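# Clamp wooden block to bench stop and extract its pin

## Task

Remove any loose item lying in the gap between the bench stop and the small wooden block. Then use the spring clamp to hold the block flat against the stop, and draw the block's dowel pin completely out of its hole (twisting it may help). At the end the block must still be clamped, lying flat on the bench board with the hole facing up, and the pin must be set down somewhere it stays put. Release everything and move the arm away. Anything that stays in place only because the robot is holding it does not count.

## Robot and tools

ROBOT. A single Franka FR3 arm with seven revolute joints, fitted with a Robotiq 2F-140 two-finger gripper and a camera on the wrist. Its joint order, used in every row and in the Joint positions, velocities and torques lines, is: waist (joint1), shoulder (joint2), upper arm roll (joint3), elbow (joint4), forearm roll (joint5), wrist pitch (joint6), wrist roll (joint7).

FRAMES. Reported hand poses use the scene frame: origin on the table top directly under the arm base, +z up, +y to the left when facing along +x. end_effector_position (metres) is the point midway between the finger pads when closed; end_effector_quat_wxyz is its orientation. The fingers extend along the gripper's +z and open/close along its y. Closed fingertips sit about 33 mm beyond that point (about 9 mm when fully open), and closing pushes the tips roughly 24 mm further out, so keep that margin above surfaces. The printed position can be off, more so when the arm is stretched out, and the base may be tilted relative to the table.

execute_actions. Argument actions is a list holding at most one item, or nothing. Empty list: just report the current state. An item with rows (and optional steps, 1 to 15, default 15) is a motion; an item with only steps (up to 300) is a wait that ends once that many 1/30 s steps have elapsed since the previous result, counting your reply time. Optional pictures (boolean) controls whether camera images come back. A rejected call moves nothing.

ROWS. Each row is one list of 10 numbers, each in [-1, 1], applied for one control step; if there are fewer rows than steps the final row repeats. The first seven numbers are joint offsets, not absolute angles: they are measured from the joint angles in the latest result that printed them (before any such result exists, and for later calls within the same reply, from the angle at the start of the action), never from the previous row. Scale: 1.0 equals 1.427 rad for waist, shoulder, upper arm roll and elbow; 3.044 rad for forearm roll; 2.596 rad for wrist pitch; 3.91 rad for wrist roll. Sending all zeros is not a pause: it pulls the arm back to the reference angles. Joint ranges (rad): waist -2.744..2.744, shoulder -1.784..1.784, upper arm roll -2.901..2.901, elbow -3.042..-0.152, forearm roll -2.807..2.807, wrist pitch 0.544..4.517, wrist roll -3.016..3.016. A request more than 0.018 rad beyond an end is refused; the true end may differ from the listed one by up to 0.018 rad. Requests past the true end are clipped there, and a "joint sent to its limit" line may appear (possibly about an earlier action); its absence proves nothing.

The last three numbers are absolute gripper settings. position: +1 fully open (140 mm), pads touch near -0.8, -1 closes until blocked. force_limit: -1 about 14 N, 0 about 60 N, +1 about 107 N (for parts up to 40 mm wide). speed: -1 about 30 mm/s, 0 about 140, +1 about 250.

MOTION LIMITS. Each step, a joint's target is held within a lead of its measured angle: 0.248 rad for the first four joints, 0.677 forearm roll, 0.715 wrist pitch, 1.54 wrist roll. If targets would move the gripper over 70 mm from where it is measured, all are scaled back. Large moves therefore take several calls. Between calls the arm keeps heading toward the last row's target until it nearly stops or a step is HELD.

RESULT LINES. object_status: 0 fingers moving, 1 blocked while opening, 2 blocked while closing (a grip), 3 reached the requested position or pads met (a thin item may still be held). To grip, send -1 and confirm status 2. To squeeze harder while gripping, raise force_limit and nudge position (e.g. -1 to -0.98). position_measured is in counts, 3 open to 230 pads touching, not linear. "joint command not followed" means the clearance check altered targets (mounting blocks and posts count as part of the arm). HELD marks steps where your row was partly or wholly not sent. External joint torques estimate outside load (includes friction, error and held weight). MOTOR HOT warns of overheating; holding loads heats motors even while you think, and hitting the limit brakes the arm.

FAULTS. If a joint's contact torque reaches its limit (85 N m for the first four, 11 N m for the last three) or any outside force on the arm, tool or load reaches 85 N, the arm halts for 10 s and drops the rest of the call. A held object's weight counts. Approach contacts gently.

zoom_image: camera ("cam_low" or "cam_wrist") and region [x0, y0, x1, y1] in pixels of that camera's latest 504x504 image, origin top-left, at most 504 by 504. Gives a closer view; moves nothing. Calibration data for both cameras is given; results list any camera whose numbers have changed.

read_manual: optional section ("licences"); returns licence texts only.

finished_scene: scene (the current scene's number). Replying with no tool call ends everything.

AVOID. Knocking or placing anything off the table fails the task. Dropping, slipping, slamming, hitting hard or shoving hard are penalised. Parts you hold may occasionally be tugged and loose items pushed, so check state before releasing.

Each tool is called after ">>>" as name([rows], argument=value, ...), one row to a line, values as JSON.

## Session

I'll start by looking at the current state.

>>> execute_actions(actions=[])

Scene clock: 0.00 s of 6465.00 s.
end_effector_position=(+0.5158, +0.4248, +0.2548) position_measured=3 object_status=3 end_effector_quat_wxyz=(-0.075, +0.987, +0.094, +0.111)
Joint positions: [ 0.679  0.182  0.001 -2.021  0.022  2.475 -1.093]
Joint velocities: [-0.001 -0.001  0.    -0.    -0.    -0.001 -0.001]
Joint torques (N m, as the joint torque sensors report them, + toward a larger angle): no reading
External joint torques (N m, as the arm's controller estimates them; a push from outside toward a larger angle lowers the number): no reading

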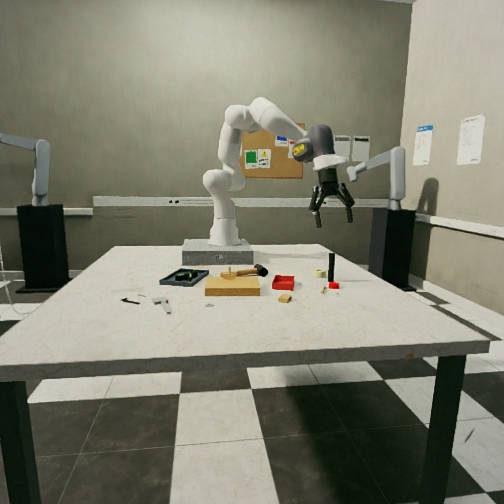

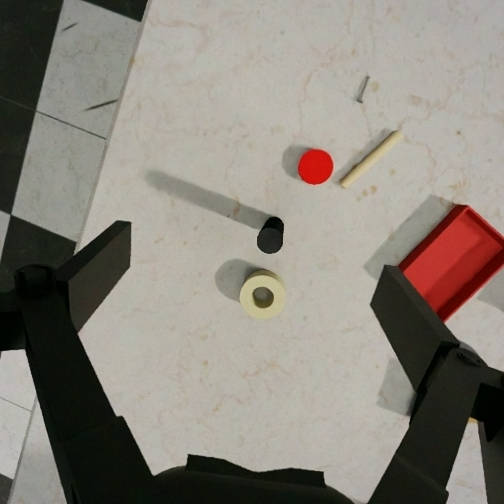

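>>> zoom_image(camera="cam_low", region=[140, 240, 320, 320])

Region (140, 240, 320, 320) of cam_low's 504x504 image, scaled by 2.800, with more detail than that image has.

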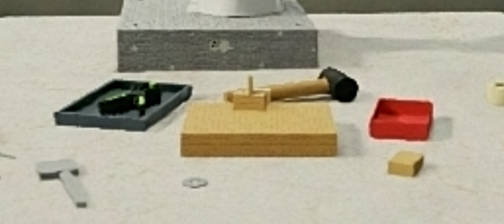

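>>> execute_actions([
  {"rows": [[-0.03,-0.02,0,-0.016,0,-0.002,-0.007,1,0,0],[-0.08,-0.055,0,-0.044,-0.001,-0.005,-0.018,1,0,0],[-0.15,-0.103,0,-0.082,-0.002,-0.009,-0.034,1,0,0],[-0.23,-0.158,0,-0.126,-0.003,-0.013,-0.051,1,0,0],[-0.32,-0.22,0,-0.175,-0.004,-0.019,-0.072,1,0,0],[-0.42,-0.29,0,-0.23,-0.005,-0.025,-0.094,1,0,0],[-0.546,-0.376,0,-0.298,-0.007,-0.032,-0.122,1,0,0]], "steps": 15},
], pictures=false)

>>> execute_actions([
  {"steps": 45},
])

Scene clock: 88.80 s of 6465.00 s.
end_effector_position=(+0.5369, +0.1515, +0.3067) position_measured=3 object_status=3 end_effector_quat_wxyz=(-0.037, +0.990, -0.020, +0.133)
Joint positions: [ 0.261 -0.194  0.004 -2.348  0.013  2.431 -1.27 ]
Joint velocities: [-1.045 -0.821 -0.052 -0.453 -0.021 -0.092 -0.426]
Joint torques (N m, as the joint torque sensors report them, + toward a larger angle): [  3.39 -22.34   0.51  22.32  -0.02   3.    -0.3 ]
External joint torques (N m, as the arm's controller estimates them; a push from outside toward a larger angle lowers the number): [ 0.68 -2.77 -1.23 -2.07 -0.76 -0.23 -0.3 ]
Steps of this call (steps 1 to 90: nothing new was sent; then 85.30 s passed at rest; steps 91 to 105: all 15 steps of this action). Readings (joint positions | what the end effector reports):
91: [0.673 0.178 0.005 -2.026 0.022 2.475 -1.095] | position_measured=3 object_status=3
92: [0.656 0.165 0.012 -2.041 0.022 2.474 -1.100] | position_measured=3 object_status=3
94: [0.605 0.127 0.015 -2.075 0.021 2.470 -1.113] | position_measured=3 object_status=3
98: [0.490 0.016 0.009 -2.178 0.019 2.458 -1.165] | position_measured=3 object_status=3
105: the state above

Scene clock: 90.30 s of 6465.00 s.
end_effector_position=(+0.5179, -0.0470, +0.3350) position_measured=3 object_status=3 end_effector_quat_wxyz=(+0.011, +0.987, -0.053, +0.153)
Joint positions: [-0.099 -0.352 -0.    -2.445  0.004  2.395 -1.562]
Joint velocities: [-0.001 -0.001  0.001  0.001  0.     0.    -0.01 ]
Joint torques (N m, as the joint torque sensors report them, + toward a larger angle): [  0.22 -22.23  -0.47  23.4   -0.03   2.97  -0.3 ]
External joint torques (N m, as the arm's controller estimates them; a push from outside toward a larger angle lowers the number): [ 0.41 -2.48  0.14 -1.09 -0.79 -0.16 -0.31]
Steps of this call (steps 1 to 45: the robot went on to your last target). Readings (joint positions | what the end effector reports):
1: [0.224 -0.219 0.003 -2.362 0.012 2.429 -1.285] | position_measured=3 object_status=3
2: [0.187 -0.242 0.003 -2.374 0.012 2.426 -1.299] | position_measured=3 object_status=3
4: [0.109 -0.277 0.002 -2.393 0.011 2.422 -1.325] | position_measured=3 object_status=3
8: [-0.043 -0.332 -0.002 -2.428 0.007 2.410 -1.396] | position_measured=3 object_status=3
45: the state above
camera_calibration (this result's frames):
cam_wrist: T_world_to_cam=[[0.0627529, -0.997784, 0.0220971, -0.0783653], [-0.991861, -0.059892, 0.112359, 0.480574], [-0.110786, -0.0289681, -0.993422, 0.564674], [0, 0, 0, 1]] pos_world=[0.544138, -0.0330516, 0.508694]

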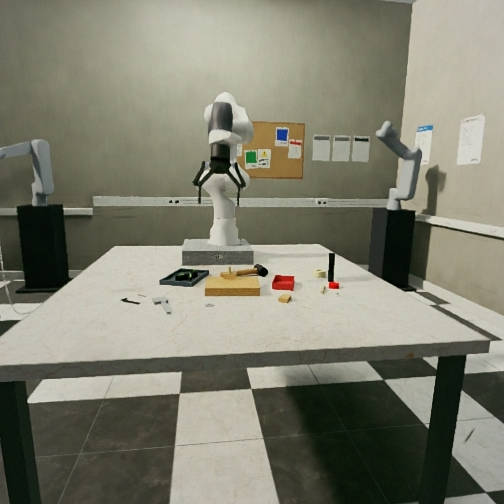

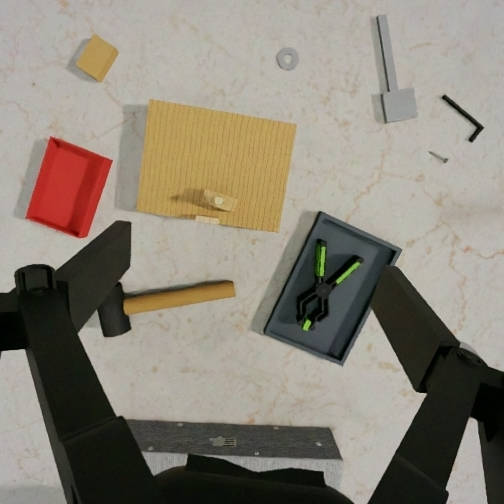

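>>> zoom_image(camera="cam_wrist", region=[170, 170, 270, 250])

>>> zoom_image(camera="cam_wrist", region=[255, 200, 415, 370])

Region (170, 170, 270, 250) of cam_wrist's 504x504 image, scaled by 5.040, with more detail than that image has; it fills the top 403 rows of this view, and the rest is white.

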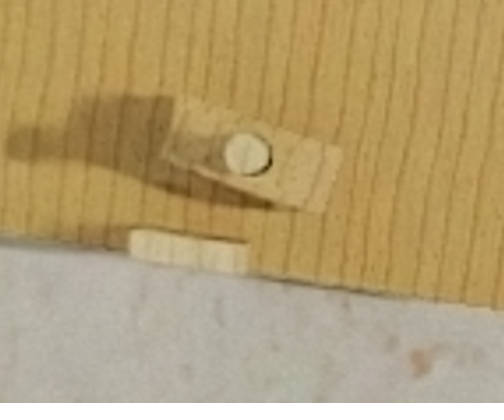

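Region (255, 200, 415, 370) of cam_wrist's 504x504 image, scaled by 2.965, with more detail than that image has; it fills the left 474 columns of this view, and the rest is white.

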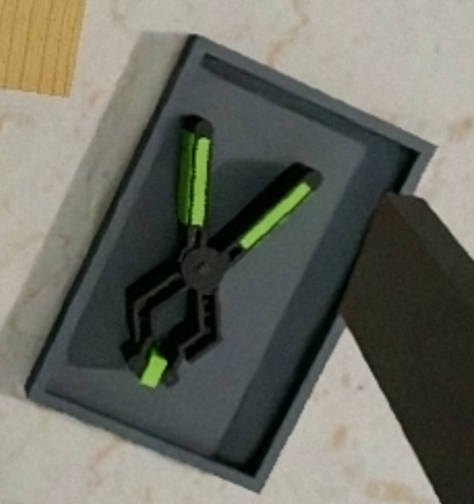

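>>> zoom_image(camera="cam_low", region=[200, 260, 270, 302])

>>> zoom_image(camera="cam_low", region=[155, 260, 215, 296])

Region (200, 260, 270, 302) of cam_low's 504x504 image, scaled by 7.200, with more detail than that image has; it fills the top 302 rows of this view, and the rest is white.

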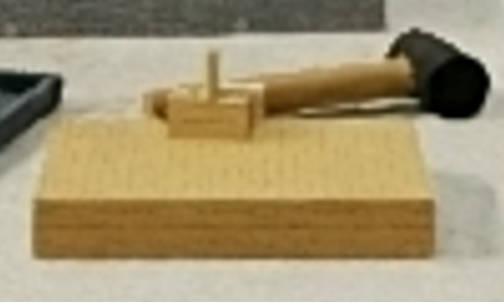

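Region (155, 260, 215, 296) of cam_low's 504x504 image, scaled by 8.400, with more detail than that image has; it fills the top 302 rows of this view, and the rest is white.

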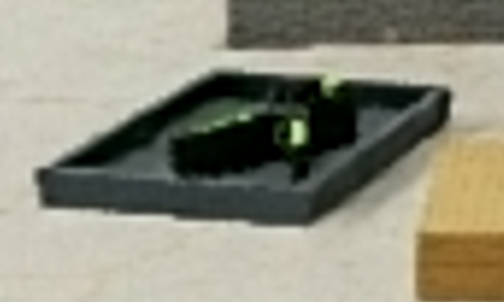

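>>> execute_actions([
  {"rows": [[0.004,0.025,0,0.011,0,0.001,0.004,0.03,0,0],[0.011,0.065,0,0.028,0,0.003,0.009,0.03,0,0],[0.02,0.12,0,0.051,0,0.005,0.017,0.03,0,0],[0.03,0.19,0,0.08,0,0.008,0.027,0.03,0,0],[0.042,0.26,0,0.11,-0.001,0.011,0.037,0.03,0,0],[0.055,0.34,0,0.145,-0.001,0.014,0.049,0.03,0,0],[0.0694,0.4314,0,0.1832,-0.0013,0.0182,0.0619,0.03,0,0]], "steps": 15},
], pictures=false)

>>> execute_actions([
  {"steps": 40},
])

Scene clock: 210.80 s of 6465.00 s.
end_effector_position=(+0.5475, +0.0014, +0.1273) position_measured=107 object_status=0 end_effector_quat_wxyz=(+0.005, +0.997, -0.081, -0.009)
Joint positions: [-0.002  0.255  0.    -2.199  0.003  2.431 -1.411]
Joint velocities: [ 0.028  0.341  0.     0.026 -0.004  0.001  0.284]
Joint torques (N m, as the joint torque sensors report them, + toward a larger angle): [  0.19 -50.68  -1.33  27.82  -0.17   4.18   0.58]
External joint torques (N m, as the arm's controller estimates them; a push from outside toward a larger angle lowers the number): [ 1.76  0.08 -0.01 -0.21 -0.83  0.36  0.58]
Steps of this call (steps 1 to 15: the robot went on to your last target; steps 16 to 90: nothing new was sent; then 117.00 s passed at rest; steps 91 to 105: all 15 steps of this action). Readings (joint positions | what the end effector reports):
91: [-0.098 -0.348 -0.000 -2.441 0.004 2.395 -1.564] | position_measured=3 object_status=0
92: [-0.095 -0.331 -0.001 -2.429 0.004 2.396 -1.561] | position_measured=8 object_status=0
94: [-0.082 -0.250 -0.002 -2.384 0.004 2.403 -1.547] | position_measured=24 object_status=0
98: [-0.037 -0.009 -0.003 -2.261 0.003 2.418 -1.494] | position_measured=54 object_status=0
105: the state above

Scene clock: 212.13 s of 6465.00 s.
end_effector_position=(+0.5555, +0.0018, +0.1282) position_measured=126 object_status=3 end_effector_quat_wxyz=(+0.005, +0.992, -0.122, -0.003)
Joint positions: [-0.001  0.265  0.    -2.185  0.003  2.44  -1.327]
Joint velocities: [-0.001 -0.     0.001  0.001 -0.001  0.001  0.003]
Joint torques (N m, as the joint torque sensors report them, + toward a larger angle): [  1.53 -39.29  -1.62  21.07  -0.22   3.03   0.51]
External joint torques (N m, as the arm's controller estimates them; a push from outside toward a larger angle lowers the number): [ 1.89 -2.24 -1.58  0.43 -0.78  0.51  0.51]
Steps of this call (steps 1 to 40: the robot went on to your last target). Readings (joint positions | what the end effector reports):
1: [-0.001 0.263 0.000 -2.198 0.003 2.431 -1.402] | position_measured=115 object_status=0
2: [-0.001 0.267 0.000 -2.196 0.003 2.432 -1.394] | position_measured=122 object_status=0
4: [-0.001 0.267 0.000 -2.191 0.003 2.434 -1.381] | position_measured=126 object_status=0
8: [-0.001 0.265 0.000 -2.185 0.003 2.437 -1.361] | position_measured=126 object_status=0
40: the state above
camera_calibration (this result's frames):
cam_wrist: T_world_to_cam=[[-0.0772351, -0.996706, -0.0247377, 0.0562783], [-0.911193, 0.0604944, 0.407513, 0.461176], [-0.404674, 0.0540152, -0.912864, 0.517658], [0, 0, 0, 1]] pos_world=[0.63405, 0.000232964, 0.286008]

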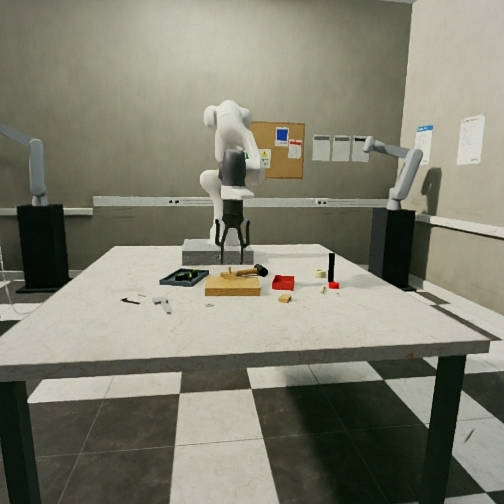

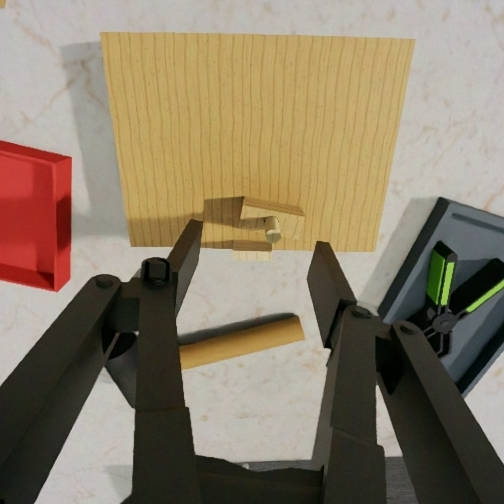

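>>> zoom_image(camera="cam_wrist", region=[180, 180, 340, 280])

Region (180, 180, 340, 280) of cam_wrist's 504x504 image, scaled by 3.150, with more detail than that image has; it fills the top 315 rows of this view, and the rest is white.

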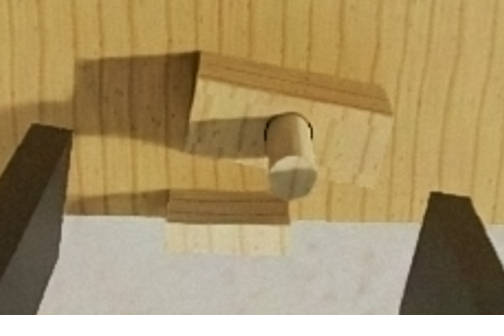

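>>> zoom_image(camera="cam_low", region=[200, 230, 270, 300])

Region (200, 230, 270, 300) of cam_low's 504x504 image, scaled by 7.200, with more detail than that image has.

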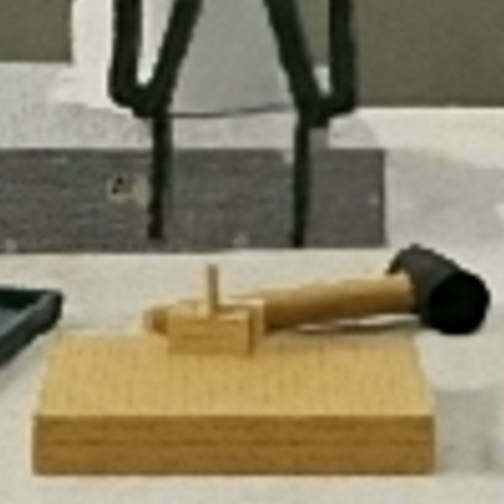

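>>> zoom_image(camera="cam_wrist", region=[130, 200, 390, 340])

Region (130, 200, 390, 340) of cam_wrist's 504x504 image, scaled by 1.938, with more detail than that image has; it fills the top 271 rows of this view, and the rest is white.

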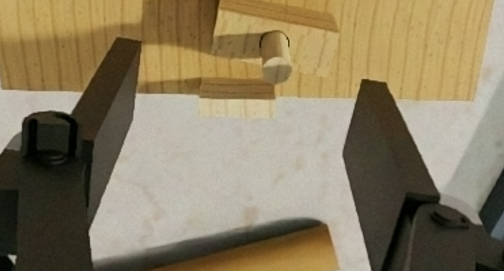

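>>> execute_actions([
  {"rows": [[-0.003,0.002,0,0,0,0.003,-0.001,0.03,0,0],[-0.007,0.005,0,0,0,0.006,-0.002,0.03,0,0],[-0.011,0.009,0,0,0,0.01,-0.003,0.03,0,0],[-0.0136,0.014,0,0,0,0.014,-0.0035,0.03,0,0],[-0.0136,0.02,0,-0.0005,0,0.018,-0.0035,0.03,0,0],[-0.0136,0.027,0,-0.0007,0,0.023,-0.0035,0.03,0,0],[-0.0136,0.034,0,-0.0009,0,0.027,-0.0035,0.03,0,0],[-0.0136,0.042,0,-0.0011,0,0.032,-0.0035,0.03,0,0],[-0.0136,0.05,0,-0.0013,0,0.036,-0.0035,0.03,0,0],[-0.0136,0.058,0,-0.0015,0,0.041,-0.0035,0.03,0,0],[-0.0136,0.066,0,-0.0017,0,0.045,-0.0035,0.03,0,0],[-0.0136,0.073,0,-0.0019,0,0.049,-0.0035,0.03,0,0],[-0.0136,0.079,0,-0.0021,0,0.052,-0.0035,0.03,0,0],[-0.0136,0.085,0,-0.0023,0,0.053,-0.0035,0.03,0,0],[-0.0136,0.0885,0,-0.0024,0,0.053,-0.0035,0.03,0,0]], "steps": 15},
], pictures=false)

>>> execute_actions([
  {"steps": 25},
])

Scene clock: 332.63 s of 6465.00 s.
end_effector_position=(+0.5547, -0.0091, +0.0765) position_measured=126 object_status=3 end_effector_quat_wxyz=(+0.006, +0.992, -0.129, -0.006)
Joint positions: [-0.019  0.372  0.    -2.187  0.003  2.543 -1.332]
Joint velocities: [-0.     0.261 -0.001 -0.02  -0.001  0.187 -0.008]
Joint torques (N m, as the joint torque sensors report them, + toward a larger angle): [  0.14 -41.59  -0.73  19.36   0.47   3.27  -0.35]
External joint torques (N m, as the arm's controller estimates them; a push from outside toward a larger angle lowers the number): [ 0.65  0.27 -0.68 -0.8  -0.02  0.64 -0.35]
Steps of this call (steps 1 to 15: the robot went on to your last target; steps 16 to 90: nothing new was sent; then 117.00 s passed at rest; steps 91 to 105: all 15 steps of this action). Readings (joint positions | what the end effector reports):
91: [-0.001 0.265 0.000 -2.185 0.003 2.440 -1.325] | position_measured=126 object_status=3
92: [-0.003 0.266 0.001 -2.185 0.003 2.442 -1.326] | position_measured=126 object_status=3
94: [-0.009 0.270 0.001 -2.184 0.003 2.451 -1.327] | position_measured=126 object_status=3
98: [-0.018 0.298 0.000 -2.184 0.003 2.480 -1.330] | position_measured=126 object_status=3
105: the state above

Scene clock: 333.47 s of 6465.00 s.
end_effector_position=(+0.5574, -0.0092, +0.0683) position_measured=126 object_status=3 end_effector_quat_wxyz=(+0.005, +0.992, -0.128, +0.000)
Joint positions: [-0.019  0.391  0.    -2.189  0.003  2.575 -1.334]
Joint velocities: [ 0.    -0.001  0.001  0.     0.001  0.001  0.001]
Joint torques (N m, as the joint torque sensors report them, + toward a larger angle): [  0.4  -39.58  -0.72  19.11   0.48   3.01  -0.23]
External joint torques (N m, as the arm's controller estimates them; a push from outside toward a larger angle lowers the number): [ 0.81 -0.46 -0.77  0.24  0.01  0.48 -0.23]
Steps of this call (steps 1 to 25: the robot went on to your last target). Readings (joint positions | what the end effector reports):
1: [-0.019 0.380 0.000 -2.187 0.003 2.548 -1.332] | position_measured=126 object_status=3
2: [-0.019 0.385 0.000 -2.188 0.003 2.552 -1.333] | position_measured=126 object_status=3
4: [-0.019 0.390 0.000 -2.189 0.003 2.559 -1.333] | position_measured=126 object_status=3
8: [-0.019 0.391 0.000 -2.189 0.003 2.568 -1.333] | position_measured=126 object_status=3
25: the state above
camera_calibration (this result's frames):
cam_wrist: T_world_to_cam=[[-0.0880353, -0.995805, -0.0249336, 0.0499801], [-0.912562, 0.0705906, 0.402799, 0.489132], [-0.399349, 0.058214, -0.914949, 0.461498], [0, 0, 0, 1]] pos_world=[0.635062, -0.0116233, 0.226471]

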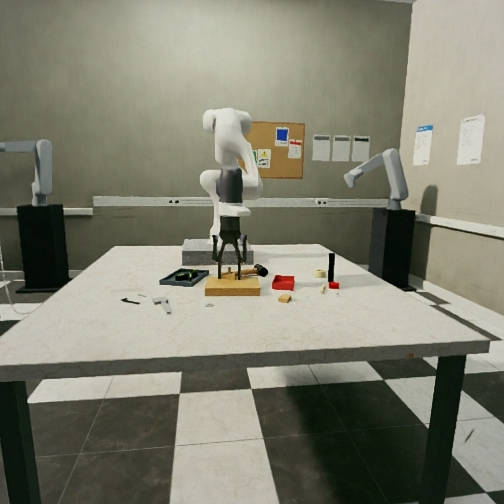

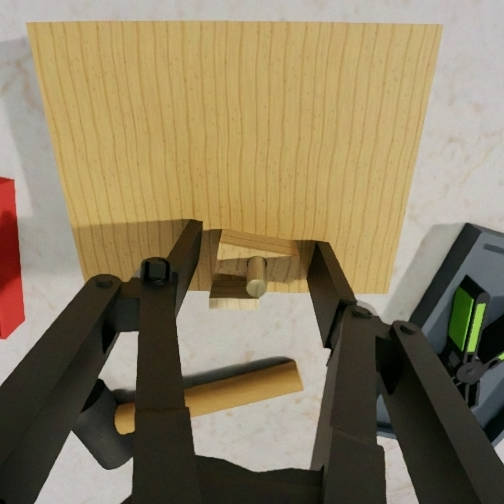

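>>> zoom_image(camera="cam_wrist", region=[180, 200, 340, 320])

>>> zoom_image(camera="cam_low", region=[205, 250, 255, 290])

Region (180, 200, 340, 320) of cam_wrist's 504x504 image, scaled by 3.150, with more detail than that image has; it fills the top 378 rows of this view, and the rest is white.

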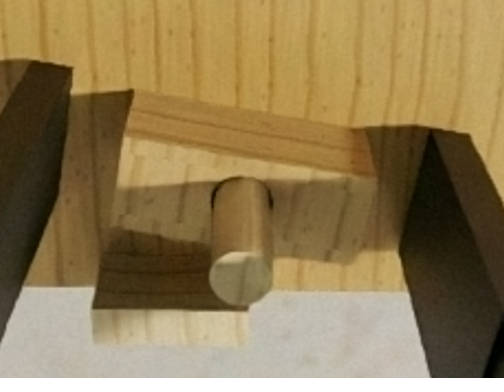

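Region (205, 250, 255, 290) of cam_low's 504x504 image, scaled by 10.080, with more detail than that image has; it fills the top 403 rows of this view, and the rest is white.

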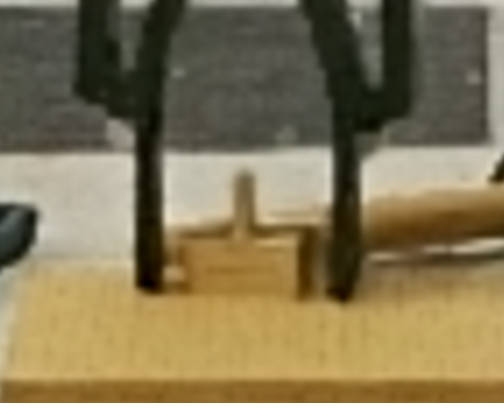

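>>> execute_actions([
  {"rows": [[0,-0.002,0,0,0,-0.001,0,0.03,-0.6,-0.5],[0,-0.004,0,0,0,-0.002,0,0.03,-0.6,-0.5],[0,-0.0047,0,-0.0003,0,-0.003,0,0.03,-0.6,-0.5],[0,-0.0047,0,-0.0003,0,-0.003,0,0.03,-0.6,-0.5],[0,-0.0047,0,-0.0003,0,-0.003,0,0.03,-0.6,-0.5],[0,-0.0047,0,-0.0003,0,-0.003,0,-1,-0.6,-0.6]], "steps": 15},
], pictures=false)

>>> execute_actions([
  {"steps": 15},
])

Scene clock: 364.50 s of 6465.00 s.
end_effector_position=(+0.5575, -0.0092, +0.0706) position_measured=160 object_status=0 end_effector_quat_wxyz=(+0.005, +0.992, -0.128, -0.000)
Joint positions: [-0.019  0.386  0.    -2.189  0.003  2.57  -1.334]
Joint velocities: [-0.    -0.023 -0.001  0.001 -0.001 -0.002  0.   ]
Joint torques (N m, as the joint torque sensors report them, + toward a larger angle): [  0.95 -40.46  -0.64  18.33   0.43   2.3    0.14]
External joint torques (N m, as the arm's controller estimates them; a push from outside toward a larger angle lowers the number): [ 1.64 -0.81 -0.42 -1.28 -0.05 -0.32  0.14]
Steps of this call (steps 1 to 15: the robot went on to your last target; steps 16 to 90: nothing new was sent; then 27.53 s passed at rest; steps 91 to 105: all 15 steps of this action). Readings (joint positions | what the end effector reports):
91: [-0.019 0.391 0.000 -2.189 0.003 2.575 -1.334] | position_measured=126 object_status=3
92: [-0.019 0.390 0.000 -2.189 0.003 2.574 -1.334] | position_measured=126 object_status=3
94: [-0.019 0.388 0.000 -2.189 0.003 2.573 -1.334] | position_measured=126 object_status=3
98: [-0.019 0.386 0.000 -2.189 0.003 2.571 -1.334] | position_measured=132 object_status=0
105: the state above

Scene clock: 365.00 s of 6465.00 s.
end_effector_position=(+0.5574, -0.0092, +0.0708) position_measured=164 object_status=2 end_effector_quat_wxyz=(+0.005, +0.992, -0.128, -0.000)
Joint positions: [-0.019  0.385  0.    -2.189  0.003  2.569 -1.334]
Joint velocities: [ 0.    -0.    -0.     0.     0.001 -0.001  0.001]
Joint torques (N m, as the joint torque sensors report them, + toward a larger angle): [  0.53 -41.09  -0.59  18.49   0.49   2.38   0.14]
External joint torques (N m, as the arm's controller estimates them; a push from outside toward a larger angle lowers the number): [ 0.94 -2.01 -0.63 -0.5   0.01 -0.16  0.14]
Steps of this call (steps 1 to 15: the robot went on to your last target). Readings (joint positions | what the end effector reports):
1: [-0.019 0.385 0.000 -2.189 0.003 2.570 -1.334] | position_measured=164 object_status=0
2: [-0.019 0.385 0.000 -2.189 0.003 2.570 -1.334] | position_measured=164 object_status=0
4: [-0.019 0.385 0.000 -2.189 0.003 2.569 -1.334] | position_measured=164 object_status=0
8: [-0.019 0.385 0.000 -2.189 0.003 2.569 -1.334] | position_measured=164 object_status=2
15: the state above
The arm was judged still, so your last target was given up. Only a new action makes it travel on or press farther. Fingers that are still opening or closing keep moving.
camera_calibration (this result's frames):
cam_wrist: T_world_to_cam=[[-0.0878678, -0.99582, -0.0249332, 0.0499822], [-0.91251, 0.070428, 0.402945, 0.488125], [-0.399505, 0.0581577, -0.914884, 0.463874], [0, 0, 0, 1]] pos_world=[0.635131, -0.0115822, 0.228949]

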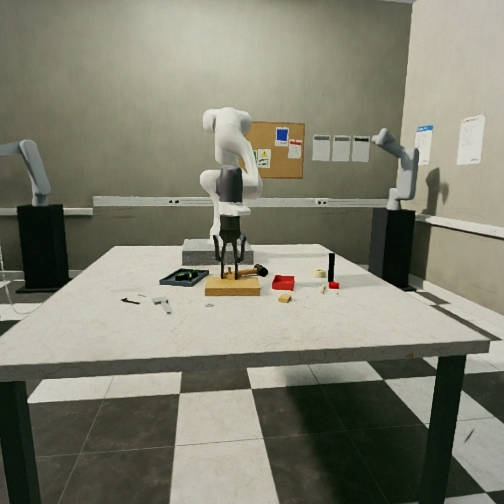

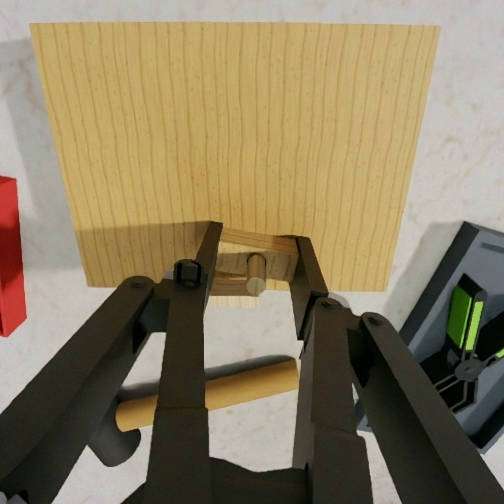

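>>> execute_actions([
  {"rows": [[0,-0.0015,0,0,0,-0.001,-0.002,-1,-0.6,-0.6],[0,-0.003,0,0,0,-0.002,-0.006,-1,-0.6,-0.6],[0.002,-0.0035,0,0,0,-0.002,-0.011,-1,-0.6,-0.6],[0.004,-0.0035,0,0,0,-0.002,-0.016,-1,-0.6,-0.6],[0.007,-0.0035,0,0,0,-0.002,-0.021,-1,-0.6,-0.6],[0.01,-0.0035,0,0,0,-0.002,-0.026,-1,-0.6,-0.6],[0.013,-0.0035,0,0,0,-0.002,-0.031,-1,-0.6,-0.6],[0.016,-0.0035,0,0,0,-0.002,-0.035,-1,-0.6,-0.6],[0.018,-0.0035,0,0,0,-0.002,-0.0376,-1,-0.6,-0.6],[0.0193,-0.0035,0,0,0,-0.002,-0.0376,-1,-0.6,-0.6]], "steps": 15},
], pictures=false)

>>> execute_actions([
  {"steps": 20},
])

Scene clock: 411.33 s of 6465.00 s.
end_effector_position=(+0.5575, +0.0058, +0.0718) position_measured=164 object_status=2 end_effector_quat_wxyz=(+0.005, +0.998, -0.067, -0.000)
Joint positions: [ 0.007  0.383  0.    -2.189  0.003  2.566 -1.43 ]
Joint velocities: [ 0.002 -0.001  0.    -0.    -0.001 -0.    -0.152]
Joint torques (N m, as the joint torque sensors report them, + toward a larger angle): [  1.27 -41.83  -0.98  18.68   0.49   2.36  -0.22]
External joint torques (N m, as the arm's controller estimates them; a push from outside toward a larger angle lowers the number): [ 2.27 -2.88 -0.34 -0.26 -0.01 -0.16 -0.23]
Steps of this call (steps 1 to 90: nothing new was sent; then 42.83 s passed at rest; steps 91 to 105: all 15 steps of this action). Readings (joint positions | what the end effector reports):
91: [-0.019 0.385 0.000 -2.189 0.003 2.569 -1.334] | position_measured=164 object_status=2
92: [-0.019 0.385 0.000 -2.189 0.003 2.569 -1.336] | position_measured=164 object_status=2
94: [-0.019 0.384 0.000 -2.189 0.003 2.568 -1.344] | position_measured=164 object_status=2
98: [-0.008 0.383 -0.000 -2.189 0.003 2.567 -1.377] | position_measured=164 object_status=2
105: the state above

Scene clock: 412.00 s of 6465.00 s.
end_effector_position=(+0.5574, +0.0058, +0.0718) position_measured=164 object_status=2 end_effector_quat_wxyz=(+0.005, +0.999, -0.046, -0.001)
Joint positions: [ 0.007  0.383  0.    -2.189  0.003  2.566 -1.47 ]
Joint velocities: [ 0.001 -0.001 -0.     0.001  0.    -0.    -0.017]
Joint torques (N m, as the joint torque sensors report them, + toward a larger angle): [  1.69 -41.74  -0.96  18.82   0.51   2.34  -0.15]
External joint torques (N m, as the arm's controller estimates them; a push from outside toward a larger angle lowers the number): [ 2.06 -2.76 -1.04 -0.15  0.03 -0.19 -0.15]
Steps of this call (steps 1 to 20: the robot went on to your last target). Readings (joint positions | what the end effector reports):
1: [0.007 0.383 0.000 -2.189 0.003 2.566 -1.434] | position_measured=164 object_status=2
2: [0.007 0.383 0.000 -2.189 0.003 2.566 -1.439] | position_measured=164 object_status=2
4: [0.007 0.383 0.000 -2.189 0.003 2.566 -1.446] | position_measured=164 object_status=2
8: [0.007 0.383 0.000 -2.189 0.003 2.566 -1.456] | position_measured=164 object_status=2
20: the state above
camera_calibration (this result's frames):
cam_wrist: T_world_to_cam=[[0.0745447, -0.996901, -0.0251206, -0.0256109], [-0.911067, -0.0783255, 0.404748, 0.486561], [-0.405462, -0.00728534, -0.914083, 0.46757], [0, 0, 0, 1]] pos_world=[0.634781, 0.0159851, 0.22982]

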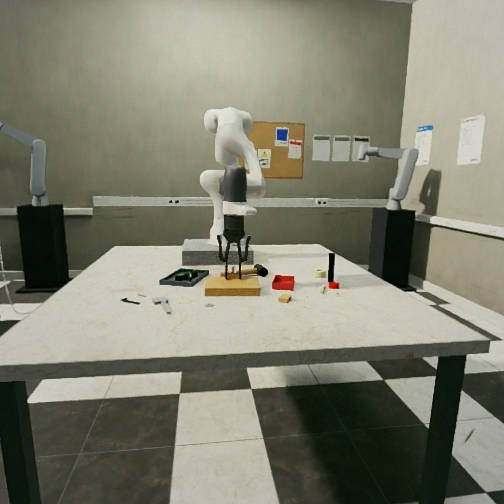

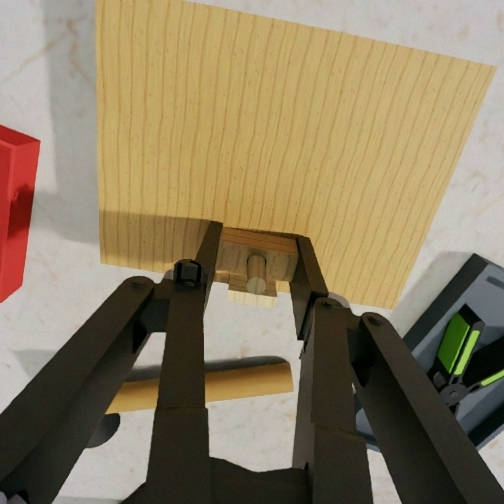

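>>> zoom_image(camera="cam_wrist", region=[190, 210, 330, 320])

Region (190, 210, 330, 320) of cam_wrist's 504x504 image, scaled by 3.600, with more detail than that image has; it fills the top 396 rows of this view, and the rest is white.

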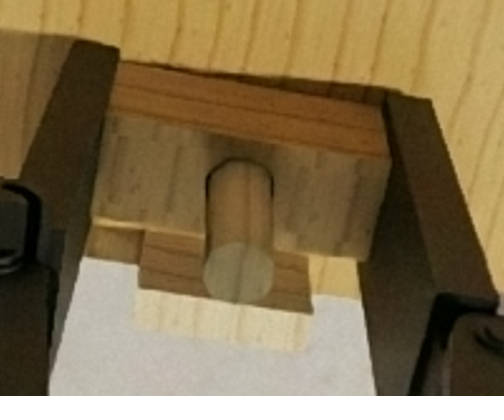

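>>> execute_actions([
  {"rows": [[0,-0.002,0,-0.002,0,0.001,-0.001,-1,-0.6,-0.6],[0,-0.004,0,-0.005,0,0.002,-0.001,-1,-0.6,-0.6],[0,-0.006,0,-0.008,0,0.003,-0.001,-1,-0.6,-0.6],[0,-0.008,0,-0.012,0,0.004,-0.001,-1,-0.6,-0.6],[0,-0.0105,0,-0.016,0,0.005,-0.001,-1,-0.6,-0.6],[0,-0.013,0,-0.02,0,0.006,-0.001,-1,-0.6,-0.6],[0,-0.015,0,-0.0235,0,0.007,-0.001,-1,-0.6,-0.6],[0,-0.017,0,-0.0265,0,0.0075,-0.001,-1,-0.6,-0.6],[0,-0.018,0,-0.0285,0,0.0075,-0.001,-1,-0.6,-0.6],[0,-0.019,0,-0.0299,0,0.0075,-0.001,-1,-0.6,-0.6]], "steps": 15},
], pictures=false)

>>> execute_actions([
  {"steps": 12},
])

>>> zoom_image(camera="cam_wrist", region=[190, 210, 330, 320])

Scene clock: 472.13 s of 6465.00 s.
end_effector_position=(+0.5459, +0.0056, +0.0717) position_measured=164 object_status=2 end_effector_quat_wxyz=(+0.005, +0.999, -0.044, -0.002)
Joint positions: [ 0.007  0.359  0.    -2.23   0.003  2.581 -1.475]
Joint velocities: [-0.    -0.007 -0.    -0.011 -0.001  0.014  0.001]
Joint torques (N m, as the joint torque sensors report them, + toward a larger angle): [  0.95 -40.6   -0.66  17.97   0.46   3.04   0.16]
External joint torques (N m, as the arm's controller estimates them; a push from outside toward a larger angle lowers the number): [ 1.43 -2.73 -0.61 -0.73 -0.01  0.52  0.16]
Steps of this call (steps 1 to 15: the robot went on to your last target; steps 16 to 90: nothing new was sent; then 56.63 s passed at rest; steps 91 to 105: all 15 steps of this action). Readings (joint positions | what the end effector reports):
91: [0.007 0.382 0.000 -2.189 0.003 2.566 -1.475] | position_measured=164 object_status=2
92: [0.007 0.382 0.000 -2.191 0.003 2.567 -1.475] | position_measured=164 object_status=2
94: [0.007 0.378 0.000 -2.196 0.003 2.569 -1.475] | position_measured=164 object_status=2
98: [0.007 0.367 0.000 -2.215 0.003 2.575 -1.475] | position_measured=164 object_status=2
105: the state above

Scene clock: 472.53 s of 6465.00 s.
end_effector_position=(+0.5462, +0.0056, +0.0719) position_measured=164 object_status=2 end_effector_quat_wxyz=(+0.005, +0.999, -0.044, -0.001)
Joint positions: [ 0.007  0.358  0.    -2.23   0.003  2.583 -1.475]
Joint velocities: [-0.001  0.    -0.001  0.002 -0.002  0.001 -0.001]
Joint torques (N m, as the joint torque sensors report them, + toward a larger angle): [  0.9  -41.01  -0.92  17.71   0.5    3.     0.22]
External joint torques (N m, as the arm's controller estimates them; a push from outside toward a larger angle lowers the number): [ 1.36 -3.06 -0.9  -1.01  0.03  0.48  0.22]
Steps of this call (steps 1 to 12: the robot went on to your last target). Readings (joint positions | what the end effector reports):
1: [0.007 0.358 0.000 -2.230 0.003 2.581 -1.475] | position_measured=164 object_status=2
2: [0.007 0.358 0.000 -2.230 0.003 2.582 -1.475] | position_measured=164 object_status=2
4: [0.007 0.358 0.000 -2.230 0.003 2.582 -1.475] | position_measured=164 object_status=2
8: [0.007 0.358 0.000 -2.230 0.003 2.583 -1.475] | position_measured=164 object_status=2
12: the state above
camera_calibration (this result's frames):
cam_wrist: T_world_to_cam=[[0.0796239, -0.996509, -0.025077, -0.027675], [-0.910688, -0.0829503, 0.404681, 0.47616], [-0.405349, -0.00938499, -0.914114, 0.463085], [0, 0, 0, 1]] pos_world=[0.623547, 0.0162652, 0.229926]

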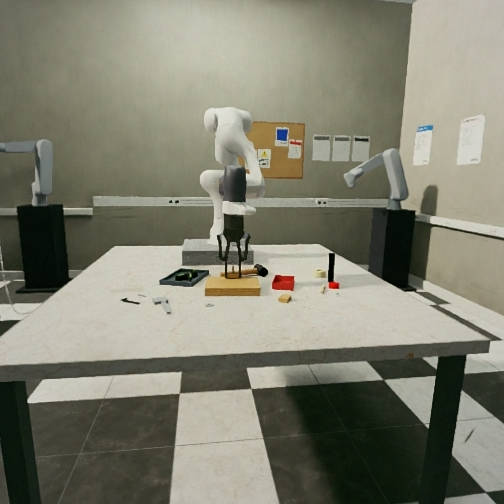

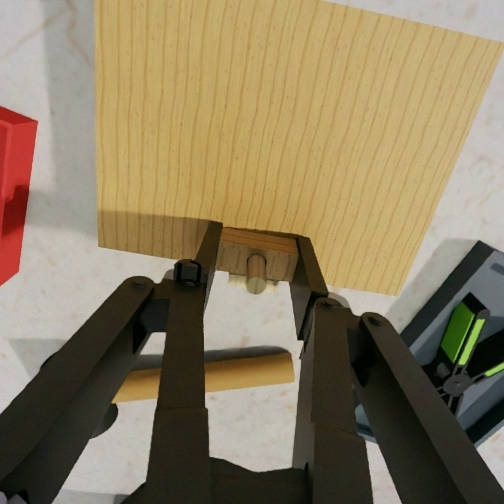

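Region (190, 210, 330, 320) of cam_wrist's 504x504 image, scaled by 3.600, with more detail than that image has; it fills the top 396 rows of this view, and the rest is white.

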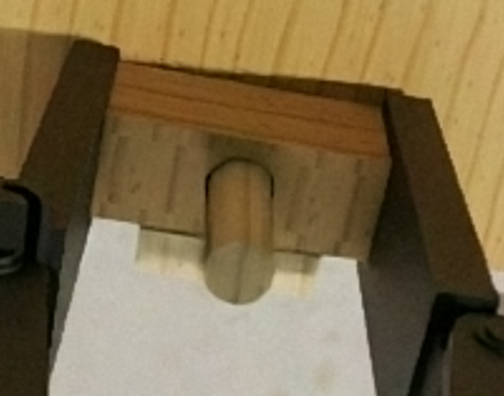

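>>> execute_actions([
  {"rows": [[0,0,0,-0.001,0,0,0,-1,-0.6,-0.6],[0,0,0,-0.002,0,0,0,-1,-0.6,-0.6],[0,0,0,-0.003,0,0,0,-1,-0.6,-0.6],[0,0,0,-0.0039,0,0,0,-1,-0.6,-0.6],[0,0,0,-0.0039,0,0,0,-1,-0.6,-0.6],[0,0,0,-0.0039,0,0,0,-1,-0.6,-0.6],[0,0,0,-0.0039,0,0,0,-1,-0.6,-0.6],[0,0,0,-0.0039,0,0,0,-1,-0.6,-0.6],[0,0,0,-0.0039,0,0,0,-1,-0.6,-0.6],[0,0,0,-0.0039,0,0,0,0.03,-0.6,-0.3]], "steps": 15},
], pictures=false)

>>> execute_actions([
  {"steps": 8},
])

>>> zoom_image(camera="cam_wrist", region=[180, 200, 340, 320])

Scene clock: 493.20 s of 6465.00 s.
end_effector_position=(+0.5438, +0.0056, +0.0704) position_measured=137 object_status=0 end_effector_quat_wxyz=(+0.005, +0.999, -0.044, -0.003)
Joint positions: [ 0.007  0.358  0.    -2.235  0.003  2.583 -1.475]
Joint velocities: [ 0.    -0.    -0.    -0.002 -0.    -0.001 -0.   ]
Joint torques (N m, as the joint torque sensors report them, + toward a larger angle): [  0.99 -39.11  -0.82  17.52   0.47   2.66   0.12]
External joint torques (N m, as the arm's controller estimates them; a push from outside toward a larger angle lowers the number): [ 1.43 -1.31 -0.8  -1.02  0.01  0.17  0.12]
Steps of this call (steps 1 to 15: the robot went on to your last target; steps 16 to 90: nothing new was sent; then 17.17 s passed at rest; steps 91 to 105: all 15 steps of this action). Readings (joint positions | what the end effector reports):
91: [0.007 0.358 0.000 -2.231 0.003 2.583 -1.475] | position_measured=164 object_status=2
92: [0.007 0.358 0.000 -2.231 0.003 2.583 -1.475] | position_measured=164 object_status=2
94: [0.007 0.358 0.000 -2.232 0.003 2.583 -1.475] | position_measured=164 object_status=2
98: [0.007 0.358 0.000 -2.234 0.003 2.583 -1.475] | position_measured=164 object_status=2
105: the state above

Scene clock: 493.47 s of 6465.00 s.
end_effector_position=(+0.5438, +0.0056, +0.0704) position_measured=126 object_status=3 end_effector_quat_wxyz=(+0.005, +0.999, -0.044, -0.003)
Joint positions: [ 0.007  0.358  0.    -2.235  0.003  2.583 -1.475]
Joint velocities: [-0.    -0.001  0.001  0.     0.001 -0.002 -0.001]
Joint torques (N m, as the joint torque sensors report them, + toward a larger angle): [  0.88 -39.03  -0.49  17.61   0.44   2.61   0.1 ]
External joint torques (N m, as the arm's controller estimates them; a push from outside toward a larger angle lowers the number): [ 1.29 -1.01 -0.5  -1.11 -0.03  0.09  0.1 ]
Steps of this call (steps 1 to 8: the robot went on to your last target). Readings (joint positions | what the end effector reports):
1: [0.007 0.358 0.000 -2.235 0.003 2.583 -1.475] | position_measured=131 object_status=0
2: [0.007 0.358 0.000 -2.235 0.003 2.583 -1.475] | position_measured=127 object_status=0
4: [0.007 0.358 0.000 -2.235 0.003 2.583 -1.475] | position_measured=126 object_status=0
8: the state above
camera_calibration (this result's frames):
cam_wrist: T_world_to_cam=[[0.0794818, -0.996514, -0.0253474, -0.0274609], [-0.909112, -0.0828942, 0.40822, 0.473412], [-0.408898, -0.00940239, -0.912532, 0.462579], [0, 0, 0, 1]] pos_world=[0.621715, 0.0162273, 0.228165]

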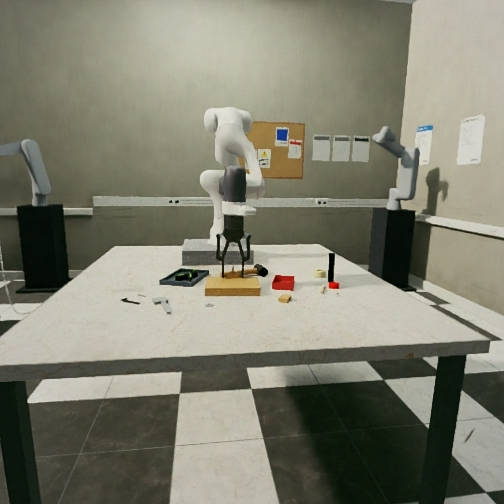

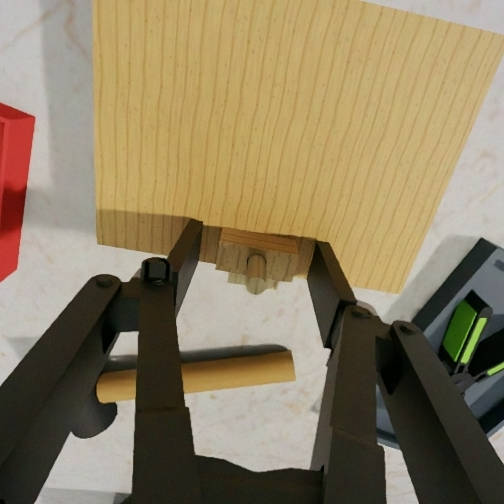

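Region (180, 200, 340, 320) of cam_wrist's 504x504 image, scaled by 3.150, with more detail than that image has; it fills the top 378 rows of this view, and the rest is white.

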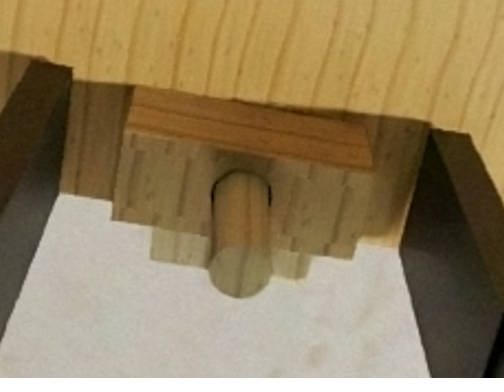

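>>> execute_actions([
  {"rows": [[0,-0.005,0,0,0,-0.005,0,0.03,0,0],[0,-0.013,0,0,0,-0.012,0,0.03,0,0],[0,-0.024,0,0,0,-0.02,0,0.03,0,0],[0,-0.037,0,0.001,0,-0.029,0,0.03,0,0],[0,-0.051,0,0.001,0,-0.038,0,0.03,0,0],[0,-0.065,0,0.002,0,-0.046,0,0.03,0,0],[0,-0.079,0,0.002,0,-0.053,0,0.03,0,0],[0,-0.092,0,0.003,0,-0.0566,0.01,0.03,0,0],[0,-0.103,0,0.003,0,-0.0566,0.03,0.03,0,0],[-0.01,-0.11,0,0.001,0,-0.0566,0.06,0.03,0,0],[-0.03,-0.116,0,-0.003,0,-0.055,0.1,0.3,0,0],[-0.06,-0.121,0,-0.01,0,-0.053,0.16,0.3,0,0],[-0.1,-0.126,0,-0.018,0,-0.051,0.24,0.3,0,0],[-0.15,-0.131,0,-0.028,0,-0.049,0.34,0.3,0,0],[-0.2579,-0.1375,0,-0.0481,0,-0.0477,0.778,0.3,0,0]], "steps": 15},
], pictures=false)

>>> execute_actions([
  {"steps": 60},
])

Scene clock: 575.00 s of 6465.00 s.
end_effector_position=(+0.5477, -0.0484, +0.1509) position_measured=97 object_status=0 end_effector_quat_wxyz=(-0.000, +0.963, -0.268, +0.021)
Joint positions: [-0.107  0.181  0.014 -2.251  0.003  2.468 -1.122]
Joint velocities: [-1.034 -0.14  -0.057 -0.198 -0.     0.     2.21 ]
Joint torques (N m, as the joint torque sensors report them, + toward a larger angle): [  0.07 -32.6   -1.87  17.5    0.57   2.15   0.83]
External joint torques (N m, as the arm's controller estimates them; a push from outside toward a larger angle lowers the number): [ 0.31 -2.34 -0.92 -0.74 -0.05  0.09  0.86]
Steps of this call (steps 1 to 15: the robot went on to your last target; steps 16 to 90: nothing new was sent; then 78.03 s passed at rest; steps 91 to 105: all 15 steps of this action). Readings (joint positions | what the end effector reports):
91: [0.007 0.357 0.000 -2.235 0.003 2.582 -1.475] | position_measured=126 object_status=3
92: [0.007 0.355 0.000 -2.235 0.003 2.577 -1.475] | position_measured=126 object_status=3
94: [0.007 0.341 0.000 -2.236 0.003 2.559 -1.475] | position_measured=126 object_status=3
98: [0.007 0.275 0.000 -2.236 0.003 2.503 -1.473] | position_measured=126 object_status=3
105: the state above

Scene clock: 577.00 s of 6465.00 s.
end_effector_position=(+0.4904, -0.1837, +0.1405) position_measured=91 object_status=3 end_effector_quat_wxyz=(+0.001, +0.172, +0.985, -0.004)
Joint positions: [-0.362  0.164 -0.001 -2.302  0.003  2.462  1.555]
Joint velocities: [ 0.001  0.     0.001 -0.     0.    -0.     0.02 ]
Joint torques (N m, as the joint torque sensors report them, + toward a larger angle): [  1.76 -36.04   0.16  19.14   0.53   2.25   0.49]
External joint torques (N m, as the arm's controller estimates them; a push from outside toward a larger angle lowers the number): [ 2.06 -2.77  0.28 -1.11  0.01 -0.16  0.49]
Steps of this call (steps 1 to 60: the robot went on to your last target). Readings (joint positions | what the end effector reports):
1: [-0.143 0.178 0.013 -2.258 0.003 2.468 -1.046] | position_measured=92 object_status=0
2: [-0.180 0.175 0.011 -2.264 0.003 2.468 -0.961] | position_measured=91 object_status=0
4: [-0.254 0.171 0.007 -2.278 0.003 2.468 -0.733] | position_measured=91 object_status=0
8: [-0.353 0.167 -0.010 -2.297 0.003 2.464 -0.112] | position_measured=91 object_status=3
60: the state above
camera_calibration (this result's frames):
cam_wrist: T_world_to_cam=[[0.177814, 0.983121, -0.0430613, 0.107855], [0.903151, -0.145661, 0.403857, -0.51907], [0.390768, -0.110702, -0.913808, 0.0923057], [0, 0, 0, 1]] pos_world=[0.41355, -0.171425, 0.298624]

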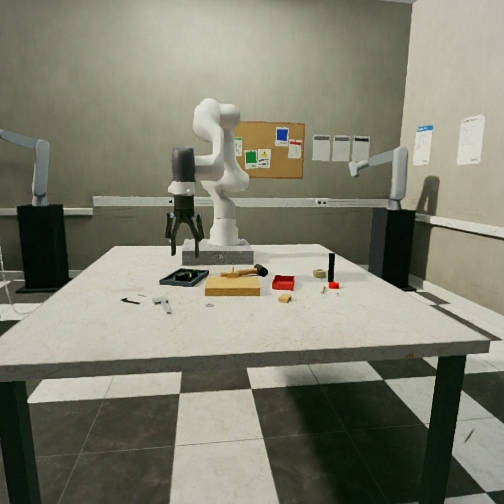

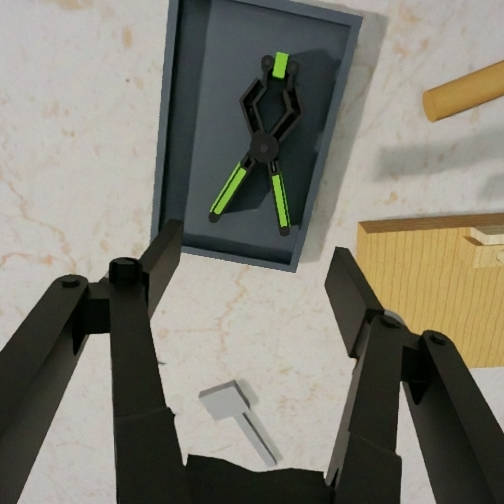

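>>> zoom_image(camera="cam_wrist", region=[140, 30, 380, 290])

Region (140, 30, 380, 290) of cam_wrist's 504x504 image, scaled by 1.938, with more detail than that image has; it fills the left 465 columns of this view, and the rest is white.

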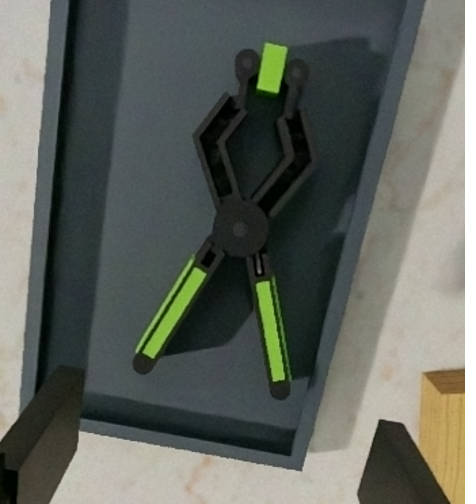

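>>> zoom_image(camera="cam_low", region=[165, 262, 210, 290])

>>> zoom_image(camera="cam_wrist", region=[200, 150, 330, 280])

Region (165, 262, 210, 290) of cam_low's 504x504 image, scaled by 11.200, with more detail than that image has; it fills the top 314 rows of this view, and the rest is white.

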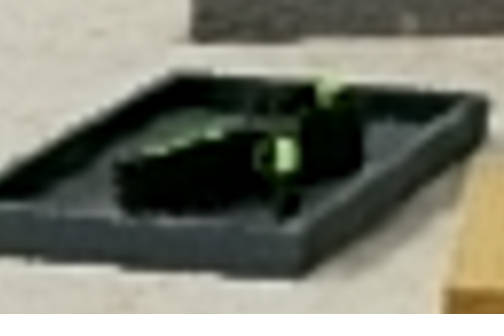

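Region (200, 150, 330, 280) of cam_wrist's 504x504 image, scaled by 3.877, with more detail than that image has.

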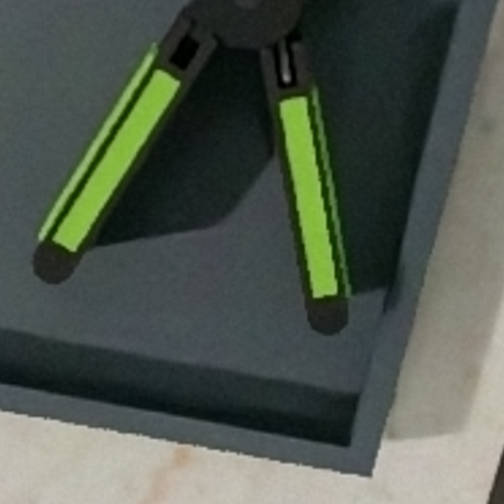

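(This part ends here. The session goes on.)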